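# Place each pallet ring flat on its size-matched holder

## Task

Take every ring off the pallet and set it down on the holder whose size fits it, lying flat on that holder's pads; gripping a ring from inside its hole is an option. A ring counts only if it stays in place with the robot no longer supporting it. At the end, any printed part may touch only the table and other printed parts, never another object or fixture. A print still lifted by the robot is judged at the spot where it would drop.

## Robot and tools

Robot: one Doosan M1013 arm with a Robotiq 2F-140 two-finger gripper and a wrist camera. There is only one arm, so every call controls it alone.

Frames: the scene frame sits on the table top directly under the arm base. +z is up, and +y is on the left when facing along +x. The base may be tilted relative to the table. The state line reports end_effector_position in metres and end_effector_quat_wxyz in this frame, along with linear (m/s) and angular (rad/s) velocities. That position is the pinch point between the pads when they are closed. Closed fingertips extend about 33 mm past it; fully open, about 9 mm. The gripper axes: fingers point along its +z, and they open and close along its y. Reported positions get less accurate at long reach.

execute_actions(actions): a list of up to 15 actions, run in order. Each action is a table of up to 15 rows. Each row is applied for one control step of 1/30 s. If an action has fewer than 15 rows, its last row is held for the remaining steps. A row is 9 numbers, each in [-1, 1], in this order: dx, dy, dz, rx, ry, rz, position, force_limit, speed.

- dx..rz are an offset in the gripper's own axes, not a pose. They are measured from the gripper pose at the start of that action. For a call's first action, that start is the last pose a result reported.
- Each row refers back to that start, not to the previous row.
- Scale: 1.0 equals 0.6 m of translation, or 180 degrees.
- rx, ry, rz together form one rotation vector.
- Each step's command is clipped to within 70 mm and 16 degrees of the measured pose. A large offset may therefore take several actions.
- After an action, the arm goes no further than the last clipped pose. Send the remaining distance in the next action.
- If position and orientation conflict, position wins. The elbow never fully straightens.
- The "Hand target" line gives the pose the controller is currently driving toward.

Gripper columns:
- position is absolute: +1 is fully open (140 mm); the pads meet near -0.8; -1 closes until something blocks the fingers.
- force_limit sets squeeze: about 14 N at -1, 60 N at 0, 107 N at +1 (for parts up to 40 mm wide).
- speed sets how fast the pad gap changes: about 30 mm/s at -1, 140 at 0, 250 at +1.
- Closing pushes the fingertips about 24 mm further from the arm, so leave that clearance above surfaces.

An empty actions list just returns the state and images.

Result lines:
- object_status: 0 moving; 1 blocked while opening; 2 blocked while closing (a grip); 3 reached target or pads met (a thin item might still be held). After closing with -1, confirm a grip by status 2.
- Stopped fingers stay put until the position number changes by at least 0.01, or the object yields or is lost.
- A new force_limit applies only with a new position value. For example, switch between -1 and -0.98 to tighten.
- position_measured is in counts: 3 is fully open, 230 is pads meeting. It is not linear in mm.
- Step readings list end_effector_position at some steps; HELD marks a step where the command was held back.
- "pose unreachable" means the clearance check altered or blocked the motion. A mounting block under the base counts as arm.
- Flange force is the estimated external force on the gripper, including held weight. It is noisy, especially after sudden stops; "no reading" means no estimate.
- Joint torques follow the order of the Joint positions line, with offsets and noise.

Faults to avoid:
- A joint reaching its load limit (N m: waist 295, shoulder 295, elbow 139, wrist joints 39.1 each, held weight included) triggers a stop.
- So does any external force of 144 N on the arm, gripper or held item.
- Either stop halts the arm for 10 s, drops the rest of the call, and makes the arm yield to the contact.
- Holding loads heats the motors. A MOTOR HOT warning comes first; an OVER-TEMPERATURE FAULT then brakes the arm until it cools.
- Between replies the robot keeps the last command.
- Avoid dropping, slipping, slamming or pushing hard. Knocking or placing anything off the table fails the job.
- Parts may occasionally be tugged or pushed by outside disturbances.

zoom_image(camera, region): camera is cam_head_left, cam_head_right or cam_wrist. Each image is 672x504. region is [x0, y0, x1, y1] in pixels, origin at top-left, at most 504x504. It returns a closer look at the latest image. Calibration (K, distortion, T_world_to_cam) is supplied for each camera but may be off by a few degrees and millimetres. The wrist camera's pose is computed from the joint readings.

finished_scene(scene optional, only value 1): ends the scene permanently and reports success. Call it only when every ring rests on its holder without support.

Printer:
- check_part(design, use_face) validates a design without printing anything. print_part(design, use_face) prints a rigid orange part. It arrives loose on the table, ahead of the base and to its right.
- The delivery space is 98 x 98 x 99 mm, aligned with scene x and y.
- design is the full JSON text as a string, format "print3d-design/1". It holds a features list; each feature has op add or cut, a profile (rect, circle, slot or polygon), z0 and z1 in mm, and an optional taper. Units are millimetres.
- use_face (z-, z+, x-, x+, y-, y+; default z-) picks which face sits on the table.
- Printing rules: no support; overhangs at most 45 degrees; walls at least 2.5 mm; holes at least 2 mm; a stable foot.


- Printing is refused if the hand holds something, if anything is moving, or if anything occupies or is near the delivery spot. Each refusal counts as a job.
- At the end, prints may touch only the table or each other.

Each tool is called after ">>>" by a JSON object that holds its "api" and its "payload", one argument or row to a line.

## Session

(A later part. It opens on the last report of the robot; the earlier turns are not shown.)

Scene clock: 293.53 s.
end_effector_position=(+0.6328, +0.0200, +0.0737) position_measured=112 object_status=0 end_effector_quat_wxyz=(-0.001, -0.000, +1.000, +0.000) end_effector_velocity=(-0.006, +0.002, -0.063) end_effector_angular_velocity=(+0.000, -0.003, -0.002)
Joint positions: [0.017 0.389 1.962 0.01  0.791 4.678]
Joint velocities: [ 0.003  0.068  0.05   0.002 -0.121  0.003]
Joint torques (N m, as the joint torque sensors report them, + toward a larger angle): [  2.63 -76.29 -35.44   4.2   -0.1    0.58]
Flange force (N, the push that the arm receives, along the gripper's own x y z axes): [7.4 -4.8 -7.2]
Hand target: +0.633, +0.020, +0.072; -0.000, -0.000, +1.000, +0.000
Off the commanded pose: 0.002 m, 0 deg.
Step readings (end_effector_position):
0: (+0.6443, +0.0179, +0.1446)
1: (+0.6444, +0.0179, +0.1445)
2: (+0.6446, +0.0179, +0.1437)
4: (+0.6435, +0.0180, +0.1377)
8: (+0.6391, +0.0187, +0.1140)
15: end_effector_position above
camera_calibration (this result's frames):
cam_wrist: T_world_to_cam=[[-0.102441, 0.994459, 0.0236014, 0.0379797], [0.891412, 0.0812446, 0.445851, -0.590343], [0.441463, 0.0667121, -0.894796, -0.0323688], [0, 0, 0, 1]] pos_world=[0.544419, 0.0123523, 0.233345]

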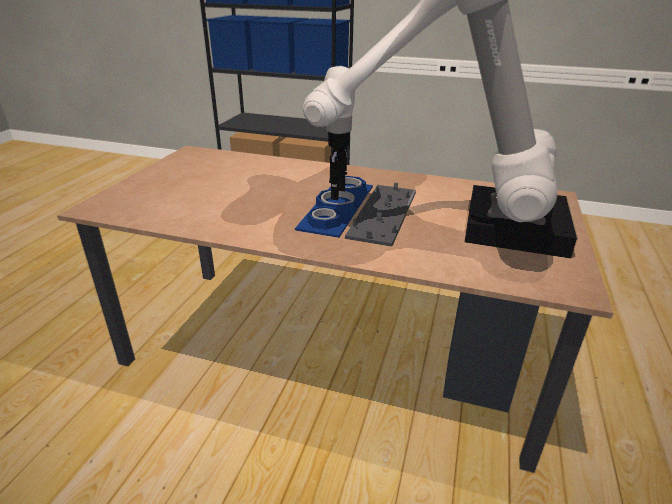

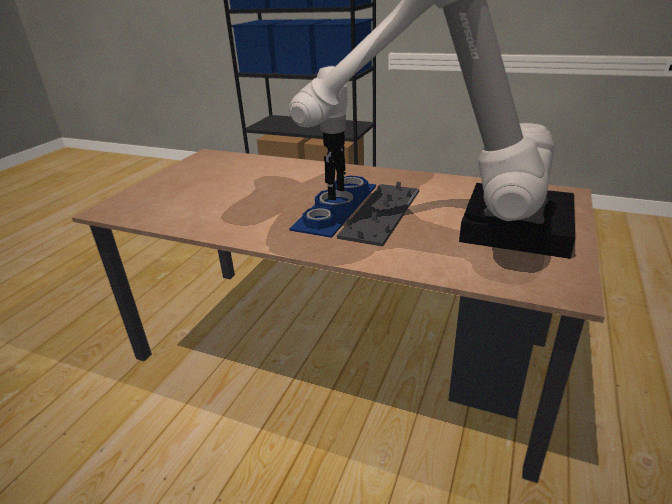

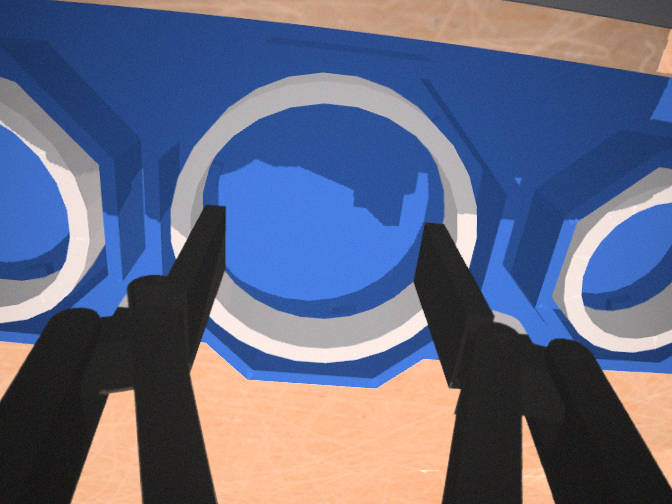

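>>> {"api": "execute_actions", "payload": {
  "actions": []
}}

>>> {"api": "zoom_image", "payload": {
  "camera": "cam_wrist",
  "region": [150, 160, 270, 300]
}}

>>> {"api": "zoom_image", "payload": {
  "camera": "cam_wrist",
  "region": [390, 170, 510, 310]
}}

>>> {"api": "zoom_image", "payload": {
  "camera": "cam_wrist",
  "region": [260, 50, 390, 130]
}}

>>> {"api": "zoom_image", "payload": {
  "camera": "cam_wrist",
  "region": [260, 290, 390, 400]
}}

Scene clock: 298.43 s.
end_effector_position=(+0.6328, +0.0201, +0.0721) position_measured=112 object_status=3 end_effector_quat_wxyz=(-0.000, -0.000, +1.000, +0.000) end_effector_velocity=(-0.001, +0.000, -0.001) end_effector_angular_velocity=(+0.001, +0.002, -0.000)
Joint positions: [0.017 0.391 1.964 0.01  0.788 4.678]
Joint velocities: [-0.     0.     0.002  0.001 -0.    -0.001]
Joint torques (N m, as the joint torque sensors report them, + toward a larger angle): [  3.22 -66.39 -28.71   3.32   0.01   0.38]
Flange force (N, the push that the arm receives, along the gripper's own x y z axes): [1.9 -6.4 -3.7]
Hand target: +0.633, +0.020, +0.072; -0.000, -0.000, +1.000, +0.000
Off the commanded pose: 0.000 m, 0 deg.
camera_calibration (this result's frames):
cam_wrist: T_world_to_cam=[[-0.102436, 0.99446, 0.0235651, 0.0379551], [0.891158, 0.081218, 0.446365, -0.589556], [0.441979, 0.0667242, -0.894541, -0.0342052], [0, 0, 0, 1]] pos_world=[0.544393, 0.01242, 0.231665]

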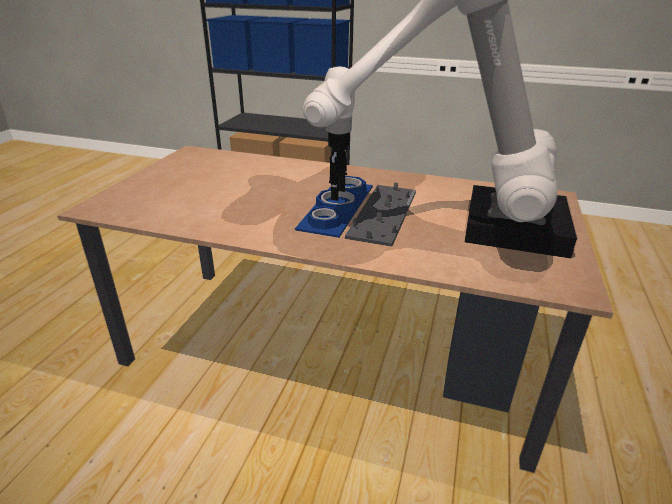

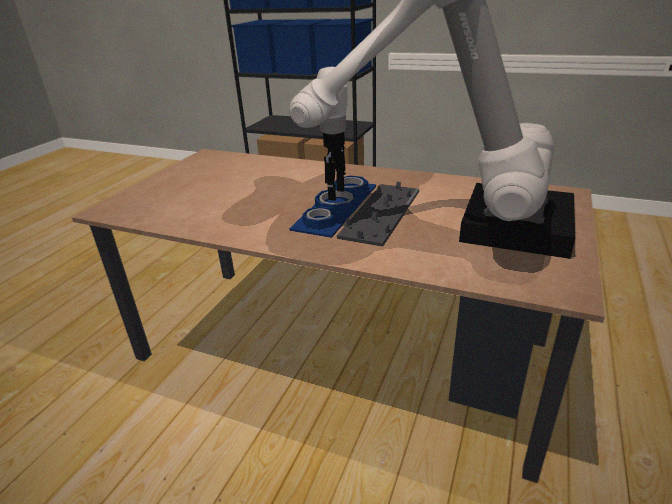

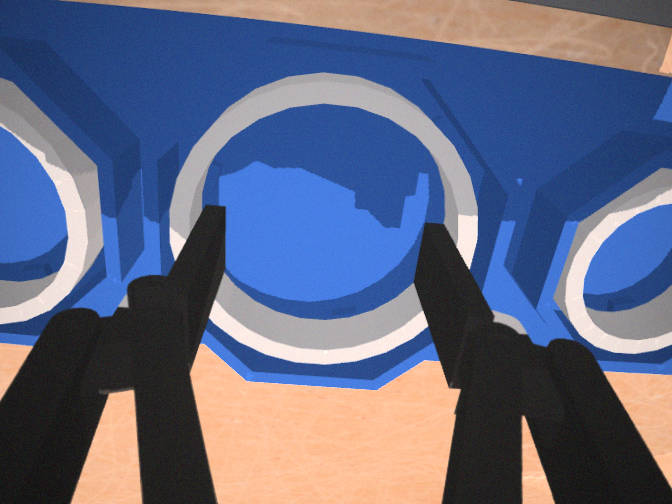

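Region (150, 160, 270, 300) of cam_wrist's 672x504 image, scaled by 3.600, with more detail than that image has; it fills the left 432 columns of this view, and the rest is white.

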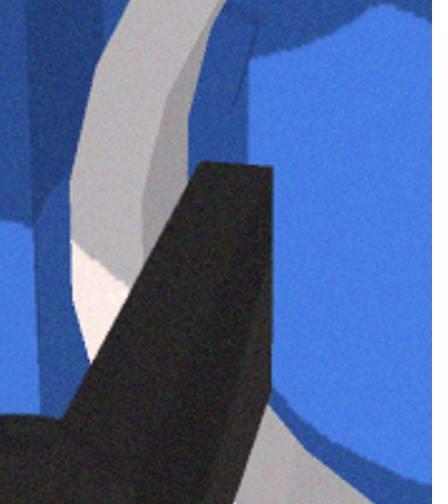

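Region (390, 170, 510, 310) of cam_wrist's 672x504 image, scaled by 3.600, with more detail than that image has; it fills the left 432 columns of this view, and the rest is white.

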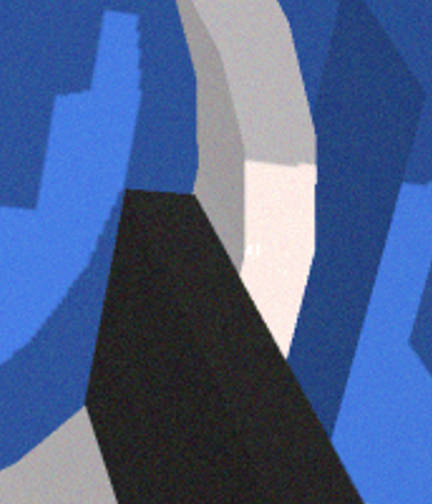

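Region (260, 50, 390, 130) of cam_wrist's 672x504 image, scaled by 3.877, with more detail than that image has; it fills the top 310 rows of this view, and the rest is white.

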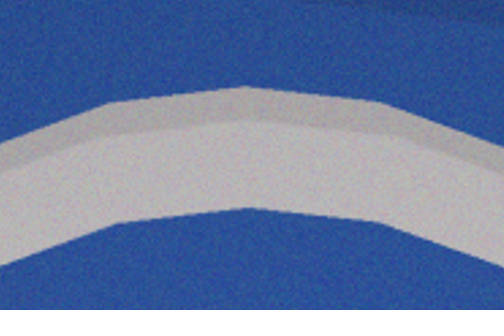

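Region (260, 290, 390, 400) of cam_wrist's 672x504 image, scaled by 3.877, with more detail than that image has; it fills the top 426 rows of this view, and the rest is white.

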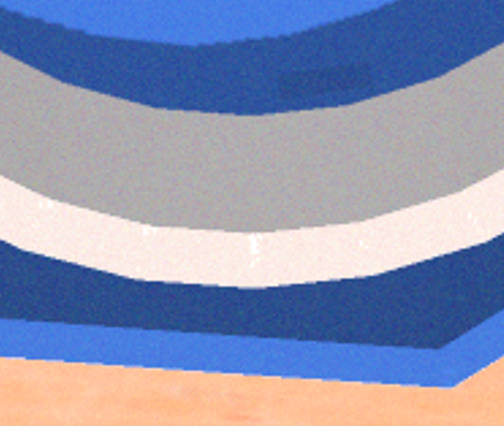

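>>> {"api": "execute_actions", "payload": {
  "actions": [
    [[-0.0001,0,0.0015,0,0,0,0.137,0,0.5],[-0.0002,0,0.0045,0,0,0,0.137,0,0.5],[-0.0003,0.0001,0.0090,0,0,0,0.137,0,0.5],[-0.0005,0.0001,0.0140,0,0,0,0.137,0,0.5],[-0.0007,0.0002,0.0190,0,0,0,0.137,0,0.5],[-0.0009,0.0002,0.0240,0,0,0,0.137,0,0.5],[-0.0011,0.0003,0.0290,0,0,0,0.137,0,0.5],[-0.0012,0.0003,0.0340,0,0,0,0.137,0,0.5],[-0.0013,0.0003,0.0385,0,0,0,0.137,0,0.5],[-0.0013,0.0003,0.0422,0,0,0,0.137,0,0.5],[-0.0013,0.0003,0.0450,0,0,0,0.137,0,0.5],[-0.0013,0.0003,0.0464,0,0,0,0.137,0,0.5],[-0.0013,0.0003,0.0468,0,0,0,0.137,0,0.5]]
  ]
}}

Scene clock: 358.33 s.
end_effector_position=(+0.6335, +0.0203, +0.0441) position_measured=112 object_status=3 end_effector_quat_wxyz=(-0.001, +0.000, +1.000, +0.000) end_effector_velocity=(+0.002, +0.000, -0.002) end_effector_angular_velocity=(+0.000, -0.004, -0.000)
Joint positions: [0.018 0.427 1.977 0.011 0.738 4.678]
Joint velocities: [ 0.     0.003 -0.     0.001 -0.007  0.   ]
Joint torques (N m, as the joint torque sensors report them, + toward a larger angle): [  1.04 -71.66 -27.3    3.17   0.3    0.67]
Flange force (N, the push that the arm receives, along the gripper's own x y z axes): [-0.6 -3.0 -2.1]
Hand target: +0.634, +0.020, +0.044; -0.000, -0.000, +1.000, +0.000
Off the commanded pose: 0.000 m, 0 deg.
Step readings (end_effector_position):
0: (+0.6328, +0.0201, +0.0721)
1: (+0.6329, +0.0201, +0.0720)
2: (+0.6329, +0.0200, +0.0714)
4: (+0.6330, +0.0200, +0.0680)
8: (+0.6333, +0.0201, +0.0566)
15: end_effector_position above
camera_calibration (this result's frames):
cam_wrist: T_world_to_cam=[[-0.102313, 0.994473, 0.0235706, 0.0384003], [0.891196, 0.0811095, 0.446309, -0.577713], [0.44193, 0.0666693, -0.894569, -0.0595346], [0, 0, 0, 1]] pos_world=[0.545094, 0.0126391, 0.203675]

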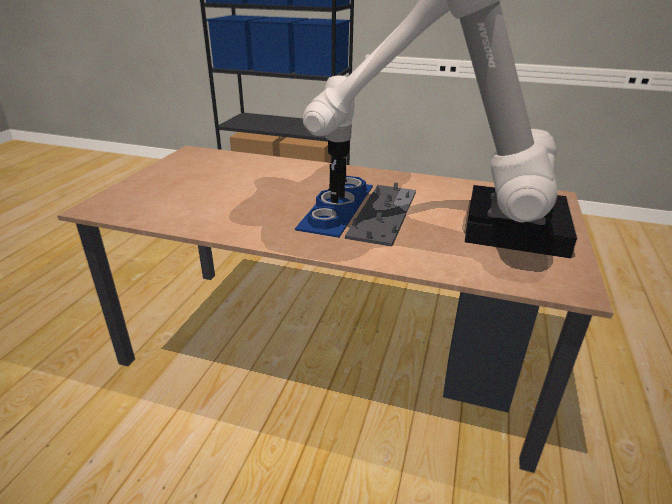

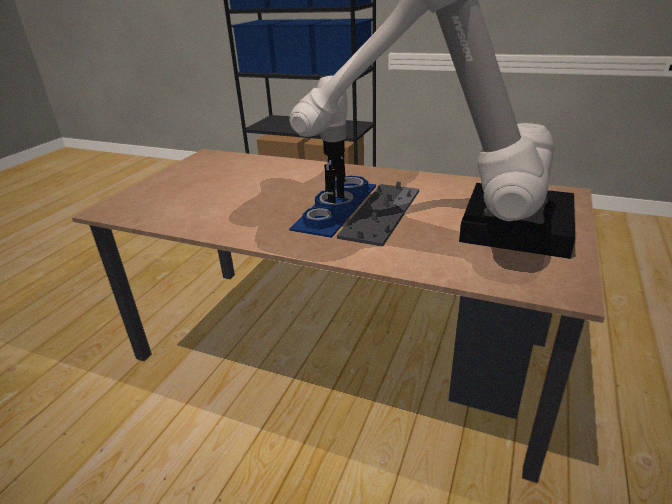

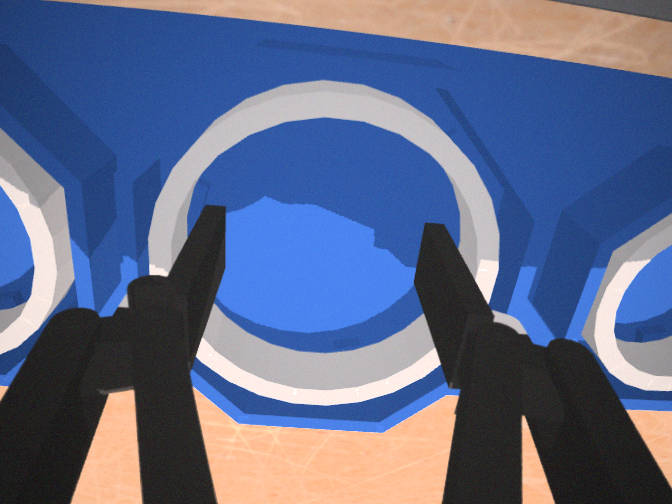

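>>> {"api": "zoom_image", "payload": {
  "camera": "cam_wrist",
  "region": [260, 60, 390, 140]
}}

>>> {"api": "zoom_image", "payload": {
  "camera": "cam_wrist",
  "region": [260, 320, 390, 440]
}}

Region (260, 60, 390, 140) of cam_wrist's 672x504 image, scaled by 3.877, with more detail than that image has; it fills the top 310 rows of this view, and the rest is white.

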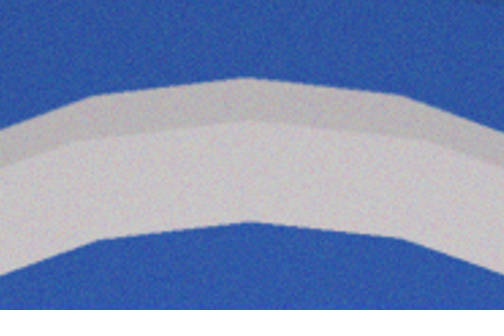

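Region (260, 320, 390, 440) of cam_wrist's 672x504 image, scaled by 3.877, with more detail than that image has; it fills the top 465 rows of this view, and the rest is white.

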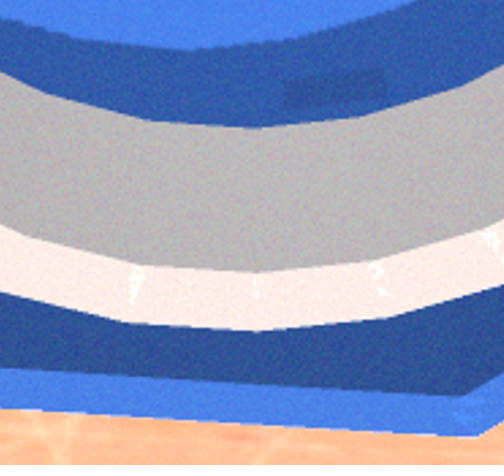

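>>> {"api": "execute_actions", "payload": {
  "actions": [
    [[-0.0008,0,0,0,0,0,0.7,0.5,-0.6]]
  ]
}}

Scene clock: 390.20 s.
end_effector_position=(+0.6340, +0.0203, +0.0441) position_measured=81 object_status=0 end_effector_quat_wxyz=(-0.001, +0.000, +1.000, +0.000) end_effector_velocity=(+0.001, +0.000, +0.001) end_effector_angular_velocity=(-0.000, -0.002, -0.001)
Joint positions: [0.018 0.428 1.976 0.011 0.739 4.678]
Joint velocities: [ 0.    -0.001 -0.001 -0.     0.     0.002]
Joint torques (N m, as the joint torque sensors report them, + toward a larger angle): [  3.54 -72.84 -29.12   3.16   0.23   0.55]
Flange force (N, the push that the arm receives, along the gripper's own x y z axes): [0.9 -7.0 2.1]
Hand target: +0.634, +0.020, +0.044; -0.001, +0.000, +1.000, +0.000
Off the commanded pose: 0.000 m, 0 deg.
Step readings (end_effector_position):
0: (+0.6336, +0.0203, +0.0440)
1: (+0.6335, +0.0203, +0.0440)
2: (+0.6336, +0.0203, +0.0439)
4: (+0.6337, +0.0203, +0.0439)
8: (+0.6338, +0.0203, +0.0440)
15: end_effector_position above
camera_calibration (this result's frames):
cam_wrist: T_world_to_cam=[[-0.102285, 0.994475, 0.0236176, 0.0384072], [0.891235, 0.0810689, 0.446238, -0.578114], [0.441857, 0.0666923, -0.894603, -0.0597243], [0, 0, 0, 1]] pos_world=[0.545553, 0.0126552, 0.203639]

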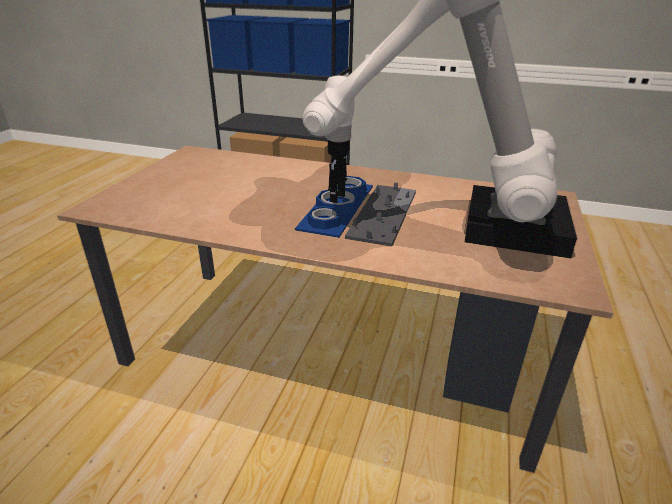

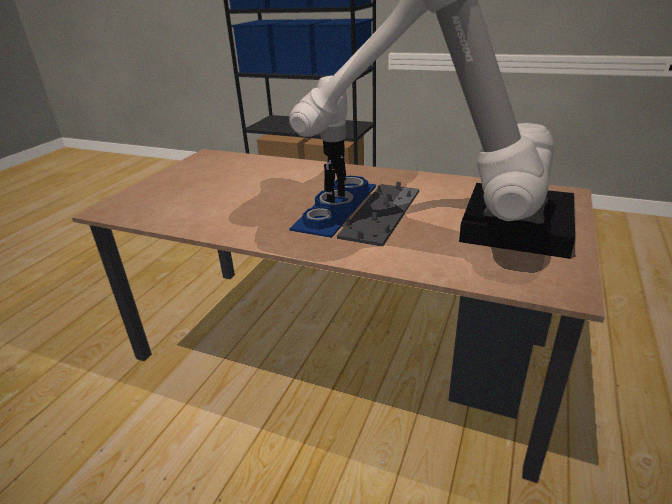

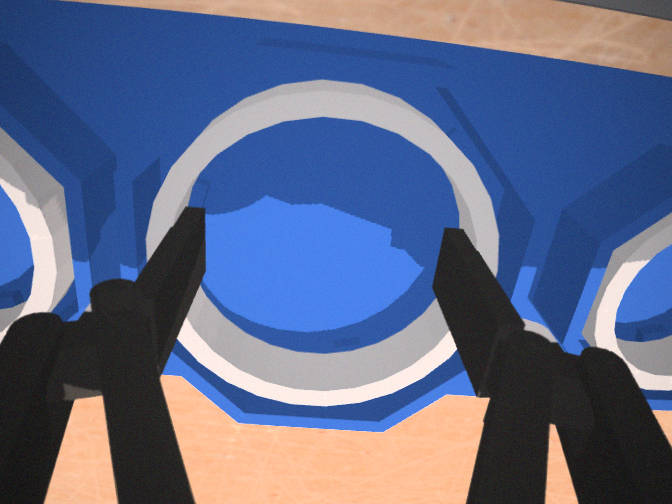

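>>> {"api": "execute_actions", "payload": {
  "actions": []
}}

>>> {"api": "zoom_image", "payload": {
  "camera": "cam_wrist",
  "region": [120, 160, 240, 300]
}}

>>> {"api": "zoom_image", "payload": {
  "camera": "cam_wrist",
  "region": [410, 180, 530, 320]
}}

Scene clock: 397.17 s.
end_effector_position=(+0.6340, +0.0203, +0.0441) position_measured=81 object_status=1 end_effector_quat_wxyz=(-0.001, +0.000, +1.000, +0.000) end_effector_velocity=(+0.001, -0.000, +0.000) end_effector_angular_velocity=(-0.000, -0.000, +0.000)
Joint positions: [0.018 0.427 1.976 0.011 0.739 4.679]
Joint velocities: [-0.     0.001 -0.002 -0.     0.     0.   ]
Joint torques (N m, as the joint torque sensors report them, + toward a larger angle): [  1.09 -72.29 -27.97   3.34   0.48   0.28]
Flange force (N, the push that the arm receives, along the gripper's own x y z axes): [-1.8 -3.0 2.5]
Hand target: +0.634, +0.020, +0.044; -0.001, +0.000, +1.000, +0.000
Off the commanded pose: 0.000 m, 0 deg.
camera_calibration (this result's frames):
cam_wrist: T_world_to_cam=[[-0.102322, 0.994472, 0.0235708, 0.0384479], [0.891195, 0.0811175, 0.446308, -0.57814], [0.441929, 0.0666734, -0.894569, -0.0597478], [0, 0, 0, 1]] pos_world=[0.545574, 0.0126455, 0.203674]

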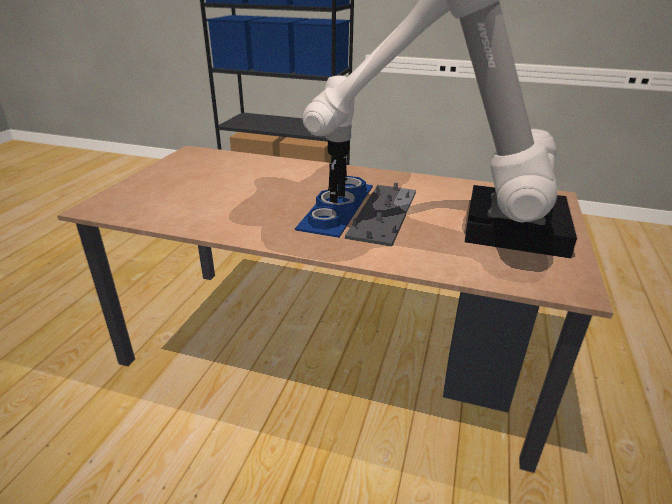

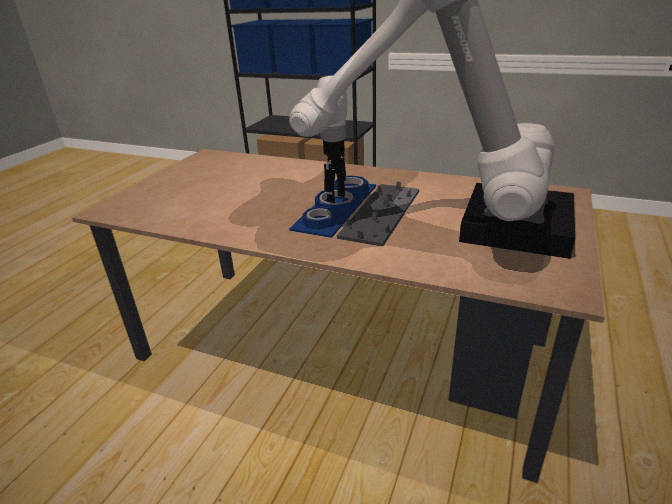

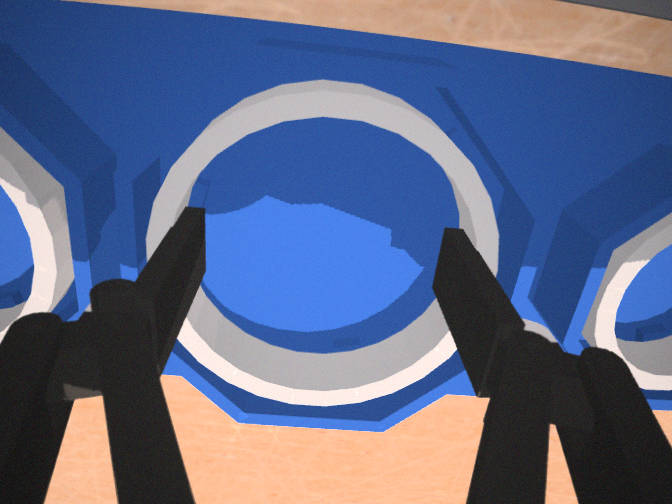

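Region (120, 160, 240, 300) of cam_wrist's 672x504 image, scaled by 3.600, with more detail than that image has; it fills the left 432 columns of this view, and the rest is white.

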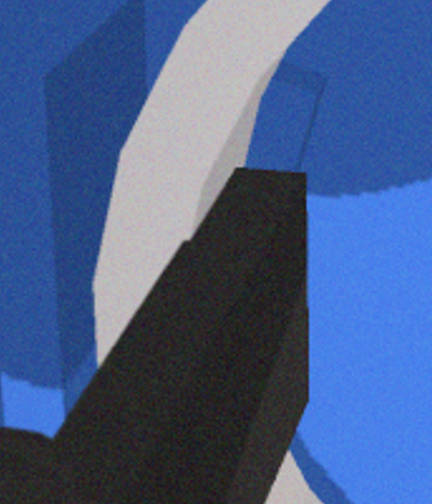

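Region (410, 180, 530, 320) of cam_wrist's 672x504 image, scaled by 3.600, with more detail than that image has; it fills the left 432 columns of this view, and the rest is white.

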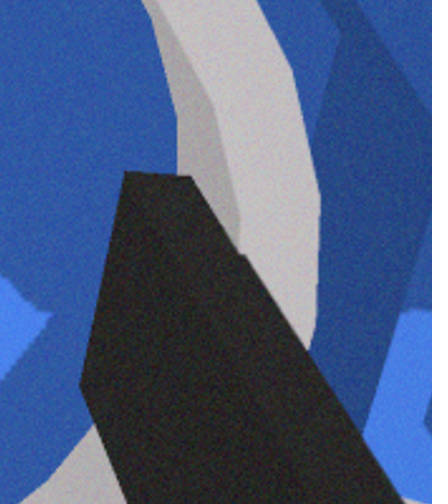

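>>> {"api": "execute_actions", "payload": {
  "actions": [
    [[0,0,-0.0010,0,0,0,0.7,0.5,-0.6],[0,0,-0.0035,0,0,0,0.7,0.5,-0.6],[0,0,-0.0075,0,0,0,0.7,0.5,-0.6],[0,0,-0.0130,0,0,0,0.7,0.5,-0.6],[0,0,-0.0195,0,0,0,0.7,0.5,-0.6],[0,0,-0.0265,0,0,0,0.7,0.5,-0.6],[0,0,-0.0335,0,0,0,0.7,0.5,-0.6],[0,0,-0.0405,0,0,0,0.7,0.5,-0.6],[0,0,-0.0475,0,0,0,0.7,0.5,-0.6],[0,0,-0.0545,0,0,0,0.7,0.5,-0.6],[0,0,-0.0610,0,0,0,0.7,0.5,-0.6],[0,0,-0.0665,0,0,0,0.7,0.5,-0.6],[0,0,-0.0705,0,0,0,0.7,0.5,-0.6],[0,0,-0.0730,0,0,0,0.7,0.5,-0.6],[0,0,-0.0740,0,0,0,0.7,0.5,-0.6]]
  ]
}}

Scene clock: 412.23 s.
end_effector_position=(+0.6342, +0.0202, +0.0868) position_measured=81 object_status=1 end_effector_quat_wxyz=(-0.000, +0.000, +1.000, +0.000) end_effector_velocity=(-0.000, +0.000, +0.049) end_effector_angular_velocity=(+0.000, +0.001, +0.000)
Joint positions: [0.017 0.374 1.953 0.01  0.815 4.679]
Joint velocities: [-0.    -0.059 -0.03  -0.     0.09   0.   ]
Joint torques (N m, as the joint torque sensors report them, + toward a larger angle): [  1.45 -60.59 -29.09   2.66   0.41   0.86]
Flange force (N, the push that the arm receives, along the gripper's own x y z axes): [3.2 -5.4 1.6]
Hand target: +0.634, +0.020, +0.088; -0.001, +0.000, +1.000, +0.000
Off the commanded pose: 0.002 m, 0 deg.
Step readings (end_effector_position):
0: (+0.6340, +0.0203, +0.0441)
1: (+0.6340, +0.0203, +0.0441)
2: (+0.6338, +0.0203, +0.0444)
4: (+0.6335, +0.0203, +0.0472)
8: (+0.6339, +0.0203, +0.0611)
15: end_effector_position above
camera_calibration (this result's frames):
cam_wrist: T_world_to_cam=[[-0.102307, 0.994475, 0.0235228, 0.0375043], [0.891071, 0.0811067, 0.446558, -0.597285], [0.442183, 0.0666466, -0.894445, -0.0218034], [0, 0, 0, 1]] pos_world=[0.545702, 0.0125999, 0.246338]

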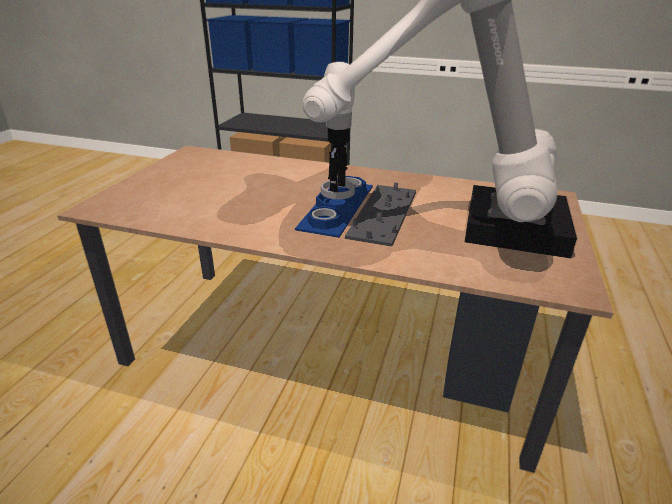

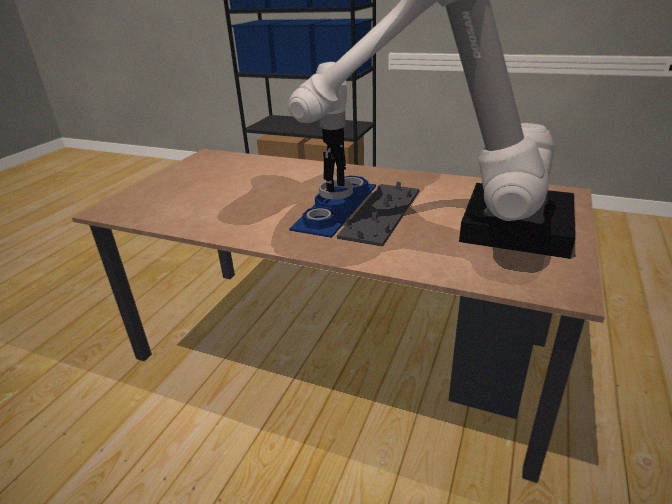

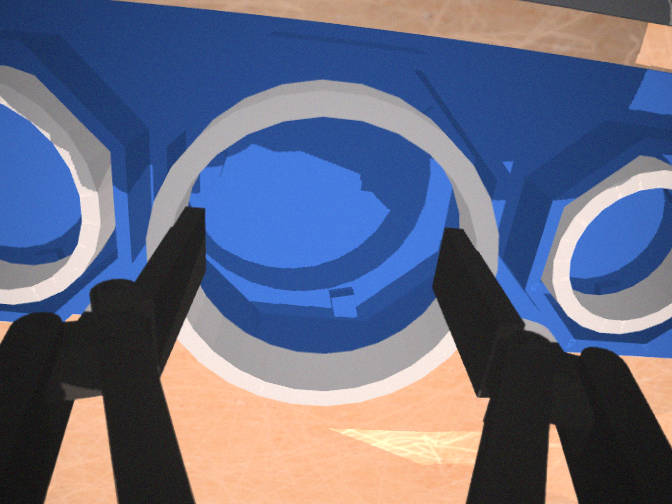

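>>> {"api": "execute_actions", "payload": {
  "actions": [
    [[0.0022,0.0019,-0.0028,0,0,0,0.7,0.5,-0.6],[0.0065,0.0056,-0.0028,0,0,0,0.7,0.5,-0.6],[0.0129,0.0111,-0.0028,0,0,0,0.7,0.5,-0.6],[0.0215,0.0186,-0.0028,0,0,0,0.7,0.5,-0.6],[0.0323,0.0279,-0.0028,0,0,0,0.7,0.5,-0.6],[0.0452,0.0390,-0.0028,0,0,0,0.7,0.5,-0.6],[0.0581,0.0501,-0.0028,0,0,0,0.7,0.5,-0.6],[0.0710,0.0613,-0.0028,0,0,0,0.7,0.5,-0.6],[0.0839,0.0724,-0.0028,0,0,0,0.7,0.5,-0.6],[0.0968,0.0836,-0.0028,0,0,0,0.7,0.5,-0.6],[0.1098,0.0947,-0.0028,0,0,0,0.7,0.5,-0.6],[0.1227,0.1059,-0.0028,0,0,0,0.7,0.5,-0.6],[0.1356,0.1170,-0.0028,0,0,0,0.7,0.5,-0.6],[0.1485,0.1281,-0.0028,0,0,0,0.7,0.5,-0.6],[0.1614,0.1393,-0.0028,0,0,0,0.7,0.5,-0.6]],
    [[0.0517,0.0446,0,0,0,0,0.7,0.5,-0.6],[0.0646,0.0557,0,0,0,0,0.7,0.5,-0.6],[0.0775,0.0669,0,0,0,0,0.7,0.5,-0.6],[0.0904,0.0780,0,0,0,0,0.7,0.5,-0.6],[0.1033,0.0891,0,0,0,0,0.7,0.5,-0.6],[0.1162,0.1003,0,0,0,0,0.7,0.5,-0.6],[0.1291,0.1114,0,0,0,0,0.7,0.5,-0.6],[0.1420,0.1226,0,0,0,0,0.7,0.5,-0.6],[0.1528,0.1318,0,0,0,0,0.7,0.5,-0.6],[0.1614,0.1393,0,0,0,0,0.7,0.5,-0.6],[0.1679,0.1449,0,0,0,0,0.7,0.5,-0.6],[0.1721,0.1485,0,0,0,0,0.7,0.5,-0.6],[0.1743,0.1504,0,0,0,0,0.7,0.5,-0.6]]
  ]
}}

Scene clock: 441.83 s.
end_effector_position=(+0.4504, +0.1771, +0.0885) position_measured=81 object_status=1 end_effector_quat_wxyz=(-0.001, -0.000, +1.000, +0.001) end_effector_velocity=(-0.028, +0.033, +0.003) end_effector_angular_velocity=(-0.016, -0.007, +0.002)
Joint positions: [0.341 0.173 2.233 0.014 0.733 4.998]
Joint velocities: [ 0.095 -0.025  0.023 -0.027 -0.001  0.113]
Joint torques (N m, as the joint torque sensors report them, + toward a larger angle): [-12.9  -40.04 -34.1    3.48  -0.38   0.53]
Flange force (N, the push that the arm receives, along the gripper's own x y z axes): [-1.4 2.8 7.0]
Flange force at the end of the 1st action (N, along the gripper's axes at the end of the call): [2.9 -7.0 1.4]
Hand target: +0.450, +0.178, +0.089; -0.001, -0.000, +1.000, +0.001
Off the commanded pose: 0.001 m, 0 deg.
Step readings (end_effector_position; steps 1 to 15: 1st action; 16 to 30: 2nd action):
0: (+0.6341, +0.0202, +0.0885)
1: (+0.6341, +0.0203, +0.0886)
2: (+0.6335, +0.0209, +0.0887)
4: (+0.6288, +0.0249, +0.0886)
8: (+0.6069, +0.0432, +0.0883)
15: (+0.5546, +0.0877, +0.0881)
16: (+0.5469, +0.0942, +0.0881)
17: (+0.5383, +0.1013, +0.0879)
19: (+0.5200, +0.1158, +0.0874)
23: (+0.4883, +0.1430, +0.0876)
30: end_effector_position above
camera_calibration (this result's frames):
cam_wrist: T_world_to_cam=[[-0.103114, 0.994338, 0.0256664, -0.137144], [0.891531, 0.0809487, 0.445669, -0.447083], [0.441068, 0.0688369, -0.89483, 0.0507039], [0, 0, 0, 1]] pos_world=[0.362083, 0.169068, 0.248142]

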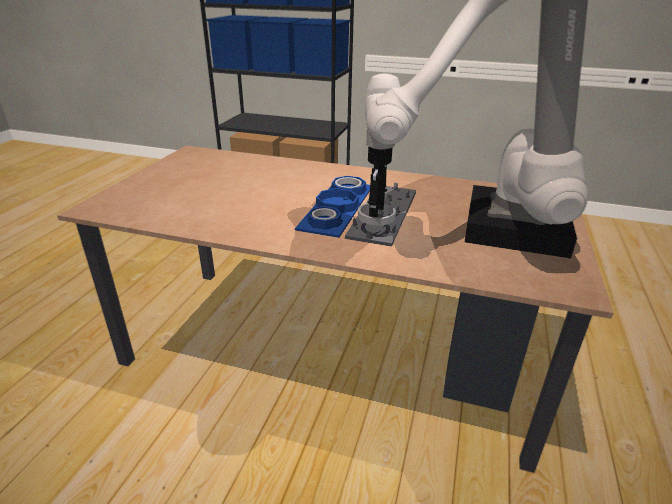

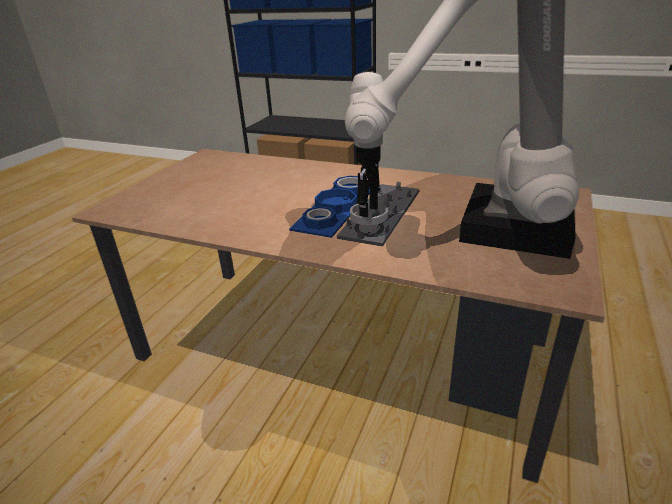

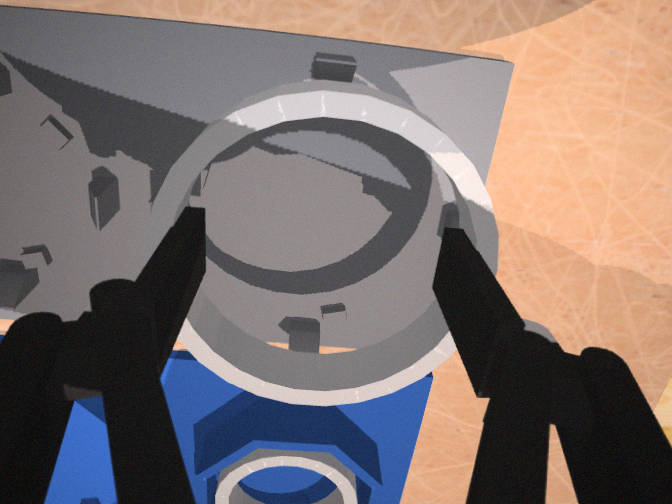

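>>> {"api": "execute_actions", "payload": {
  "actions": []
}}

>>> {"api": "zoom_image", "payload": {
  "camera": "cam_wrist",
  "region": [280, 30, 390, 130]
}}

>>> {"api": "zoom_image", "payload": {
  "camera": "cam_wrist",
  "region": [260, 290, 380, 410]
}}

>>> {"api": "zoom_image", "payload": {
  "camera": "cam_wrist",
  "region": [400, 130, 520, 270]
}}

>>> {"api": "zoom_image", "payload": {
  "camera": "cam_wrist",
  "region": [70, 130, 230, 270]
}}

Scene clock: 448.07 s.
end_effector_position=(+0.4498, +0.1778, +0.0886) position_measured=81 object_status=1 end_effector_quat_wxyz=(-0.001, -0.000, +1.000, +0.001) end_effector_velocity=(+0.001, +0.000, +0.000) end_effector_angular_velocity=(+0.001, -0.001, -0.000)
Joint positions: [0.343 0.173 2.234 0.013 0.733 5.002]
Joint velocities: [ 0.    -0.    -0.001  0.001  0.    -0.   ]
Joint torques (N m, as the joint torque sensors report them, + toward a larger angle): [  0.9  -45.76 -28.79   3.07   0.27   0.82]
Flange force (N, the push that the arm receives, along the gripper's own x y z axes): [0.5 -4.4 1.0]
Hand target: +0.450, +0.178, +0.089; -0.001, -0.000, +1.000, +0.001
Off the commanded pose: 0.000 m, 0 deg.
camera_calibration (this result's frames):
cam_wrist: T_world_to_cam=[[-0.102924, 0.994376, 0.0249698, -0.137949], [0.891425, 0.0810717, 0.445857, -0.446689], [0.441325, 0.0681479, -0.894756, 0.0509789], [0, 0, 0, 1]] pos_world=[0.361494, 0.169913, 0.248218]

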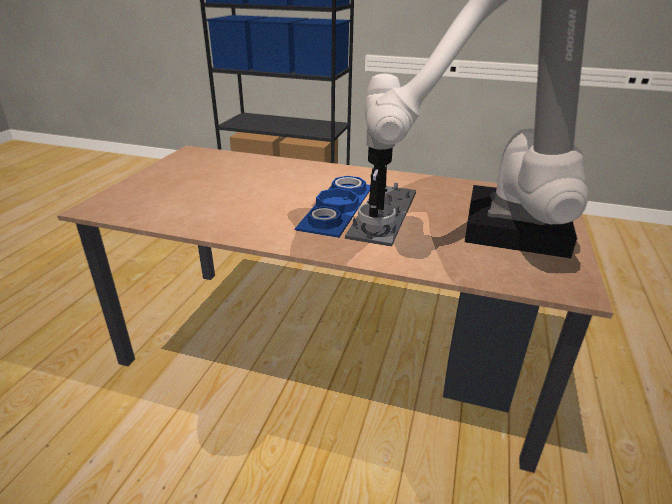

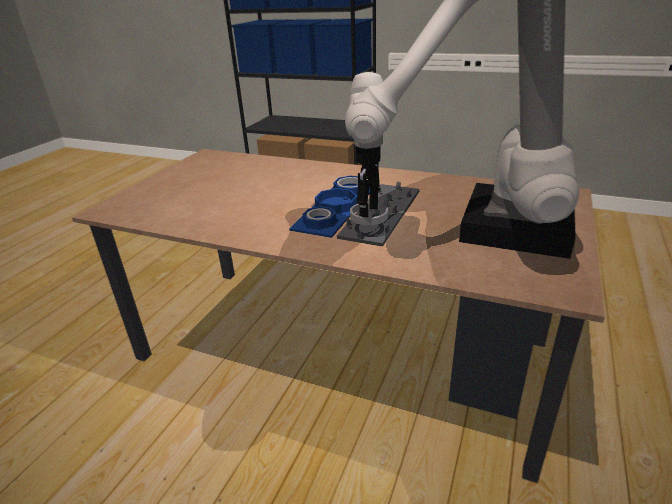

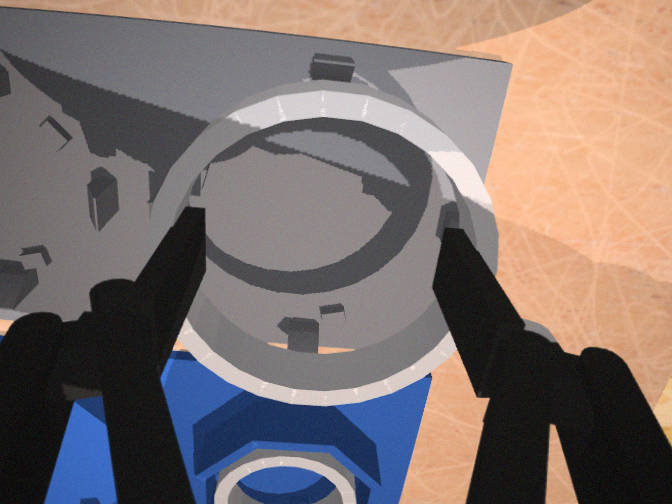

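Region (280, 30, 390, 130) of cam_wrist's 672x504 image, scaled by 4.582, with more detail than that image has; it fills the top 458 rows of this view, and the rest is white.

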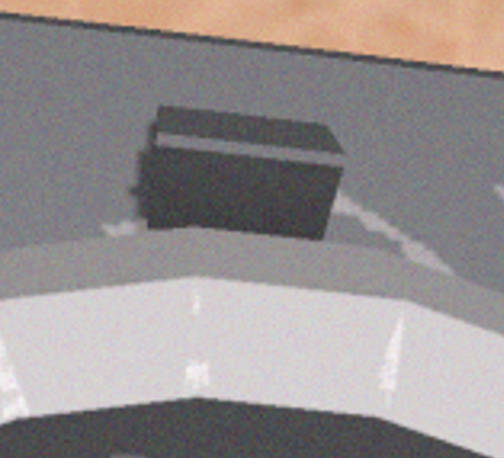

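Region (260, 290, 380, 410) of cam_wrist's 672x504 image, scaled by 4.200, with more detail than that image has.

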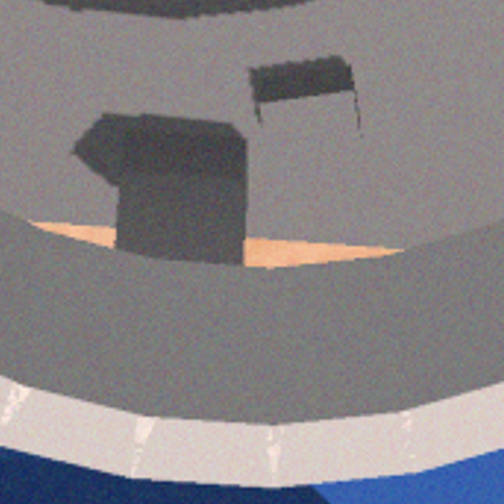

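Region (400, 130, 520, 270) of cam_wrist's 672x504 image, scaled by 3.600, with more detail than that image has; it fills the left 432 columns of this view, and the rest is white.

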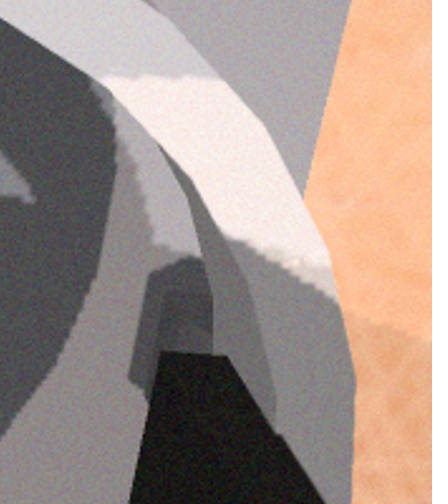

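Region (70, 130, 230, 270) of cam_wrist's 672x504 image, scaled by 3.150, with more detail than that image has; it fills the top 441 rows of this view, and the rest is white.

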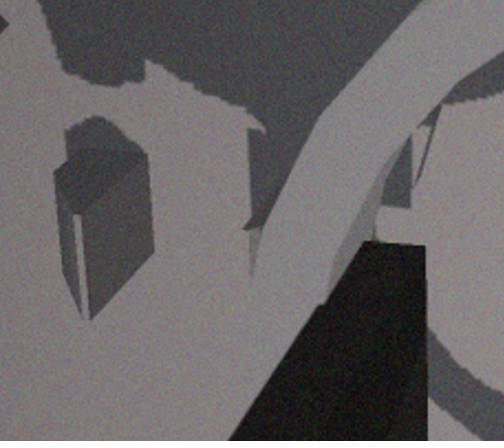

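>>> {"api": "zoom_image", "payload": {
  "camera": "cam_wrist",
  "region": [270, 305, 330, 360]
}}

>>> {"api": "zoom_image", "payload": {
  "camera": "cam_wrist",
  "region": [425, 190, 475, 250]
}}

Region (270, 305, 330, 360) of cam_wrist's 672x504 image, scaled by 8.400, with more detail than that image has; it fills the top 462 rows of this view, and the rest is white.

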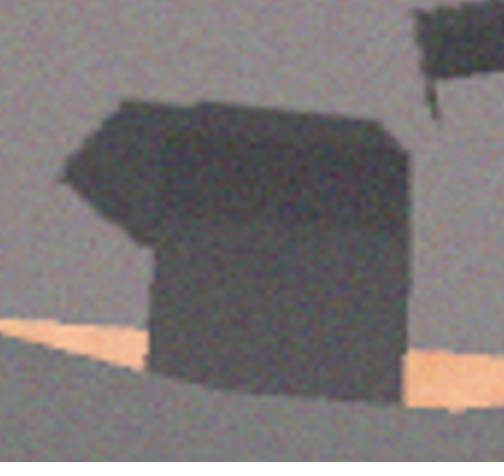

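Region (425, 190, 475, 250) of cam_wrist's 672x504 image, scaled by 8.400, with more detail than that image has.

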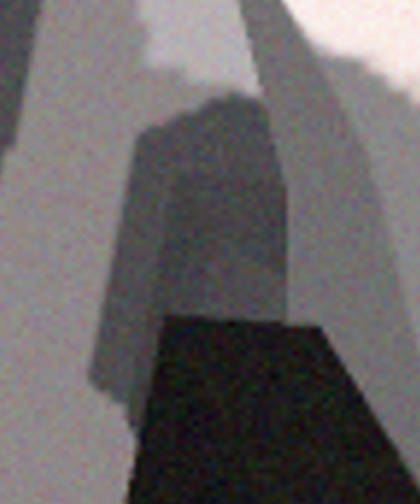

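>>> {"api": "execute_actions", "payload": {
  "actions": [
    [[-0.0008,-0.0003,0.0012,0.0001,-0.0001,0,0.7,0.5,-0.6],[-0.0024,-0.0008,0.0037,0.0002,-0.0002,0,0.7,0.5,-0.6],[-0.0046,-0.0015,0.0074,0.0003,-0.0003,0,0.7,0.5,-0.6],[-0.0070,-0.0023,0.0123,0.0004,-0.0004,0,0.7,0.5,-0.6],[-0.0092,-0.0030,0.0173,0.0005,-0.0004,0,0.7,0.5,-0.6],[-0.0110,-0.0036,0.0222,0.0005,-0.0004,0,0.7,0.5,-0.6],[-0.0122,-0.0040,0.0272,0.0005,-0.0004,0,0.7,0.5,-0.6],[-0.0127,-0.0042,0.0321,0.0005,-0.0004,0,0.7,0.5,-0.6],[-0.0127,-0.0042,0.0370,0.0005,-0.0004,0,0.7,0.5,-0.6],[-0.0127,-0.0042,0.0420,0.0005,-0.0004,0,0.7,0.5,-0.6],[-0.0127,-0.0042,0.0469,0.0005,-0.0004,0,0.7,0.5,-0.6],[-0.0127,-0.0042,0.0506,0.0005,-0.0004,0,0.7,0.5,-0.6],[-0.0127,-0.0042,0.0531,0.0005,-0.0004,0,0.7,0.5,-0.6],[-0.0127,-0.0042,0.0543,0.0005,-0.0004,0,0.7,0.5,-0.6]]
  ]
}}

Scene clock: 521.90 s.
end_effector_position=(+0.4573, +0.1752, +0.0566) position_measured=81 object_status=1 end_effector_quat_wxyz=(-0.000, -0.000, +1.000, +0.000) end_effector_velocity=(+0.001, +0.001, -0.024) end_effector_angular_velocity=(+0.003, +0.001, -0.004)
Joint positions: [0.335 0.231 2.244 0.01  0.664 4.995]
Joint velocities: [-0.     0.041  0.012  0.005 -0.053 -0.001]
Joint torques (N m, as the joint torque sensors report them, + toward a larger angle): [  4.15 -55.88 -28.97   3.31   0.09   0.48]
Flange force (N, the push that the arm receives, along the gripper's own x y z axes): [0.7 -8.8 -0.6]
Hand target: +0.457, +0.175, +0.056; -0.000, -0.000, +1.000, +0.000
Off the commanded pose: 0.001 m, 0 deg.
Step readings (end_effector_position):
0: (+0.4498, +0.1778, +0.0886)
1: (+0.4498, +0.1778, +0.0886)
2: (+0.4500, +0.1777, +0.0881)
4: (+0.4516, +0.1772, +0.0853)
8: (+0.4565, +0.1758, +0.0747)
15: end_effector_position above
camera_calibration (this result's frames):
cam_wrist: T_world_to_cam=[[-0.103257, 0.994389, 0.022996, -0.133564], [0.890888, 0.0821786, 0.446728, -0.438891], [0.442331, 0.0666146, -0.894374, 0.019061], [0, 0, 0, 1]] pos_world=[0.36878, 0.167612, 0.216184]

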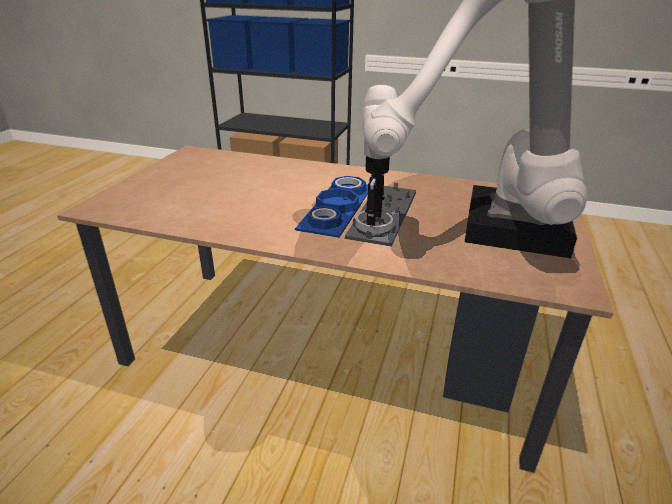

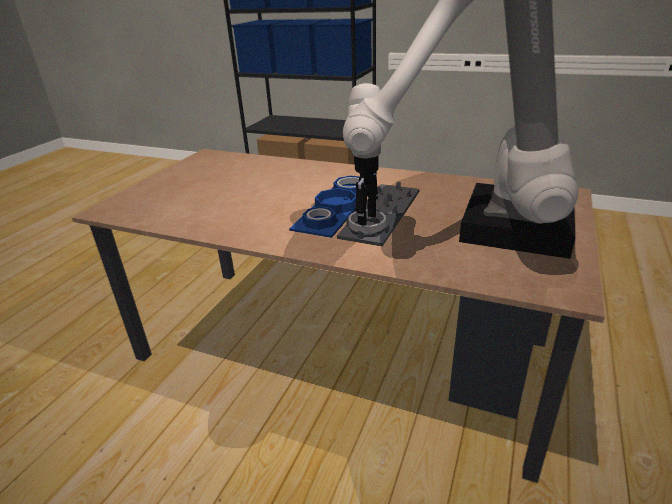

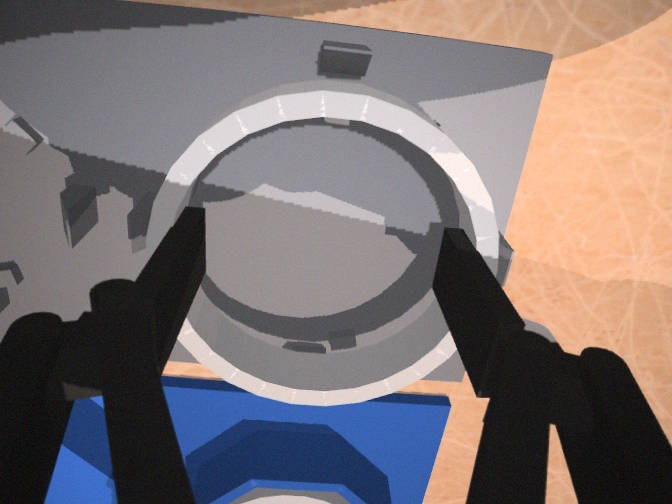

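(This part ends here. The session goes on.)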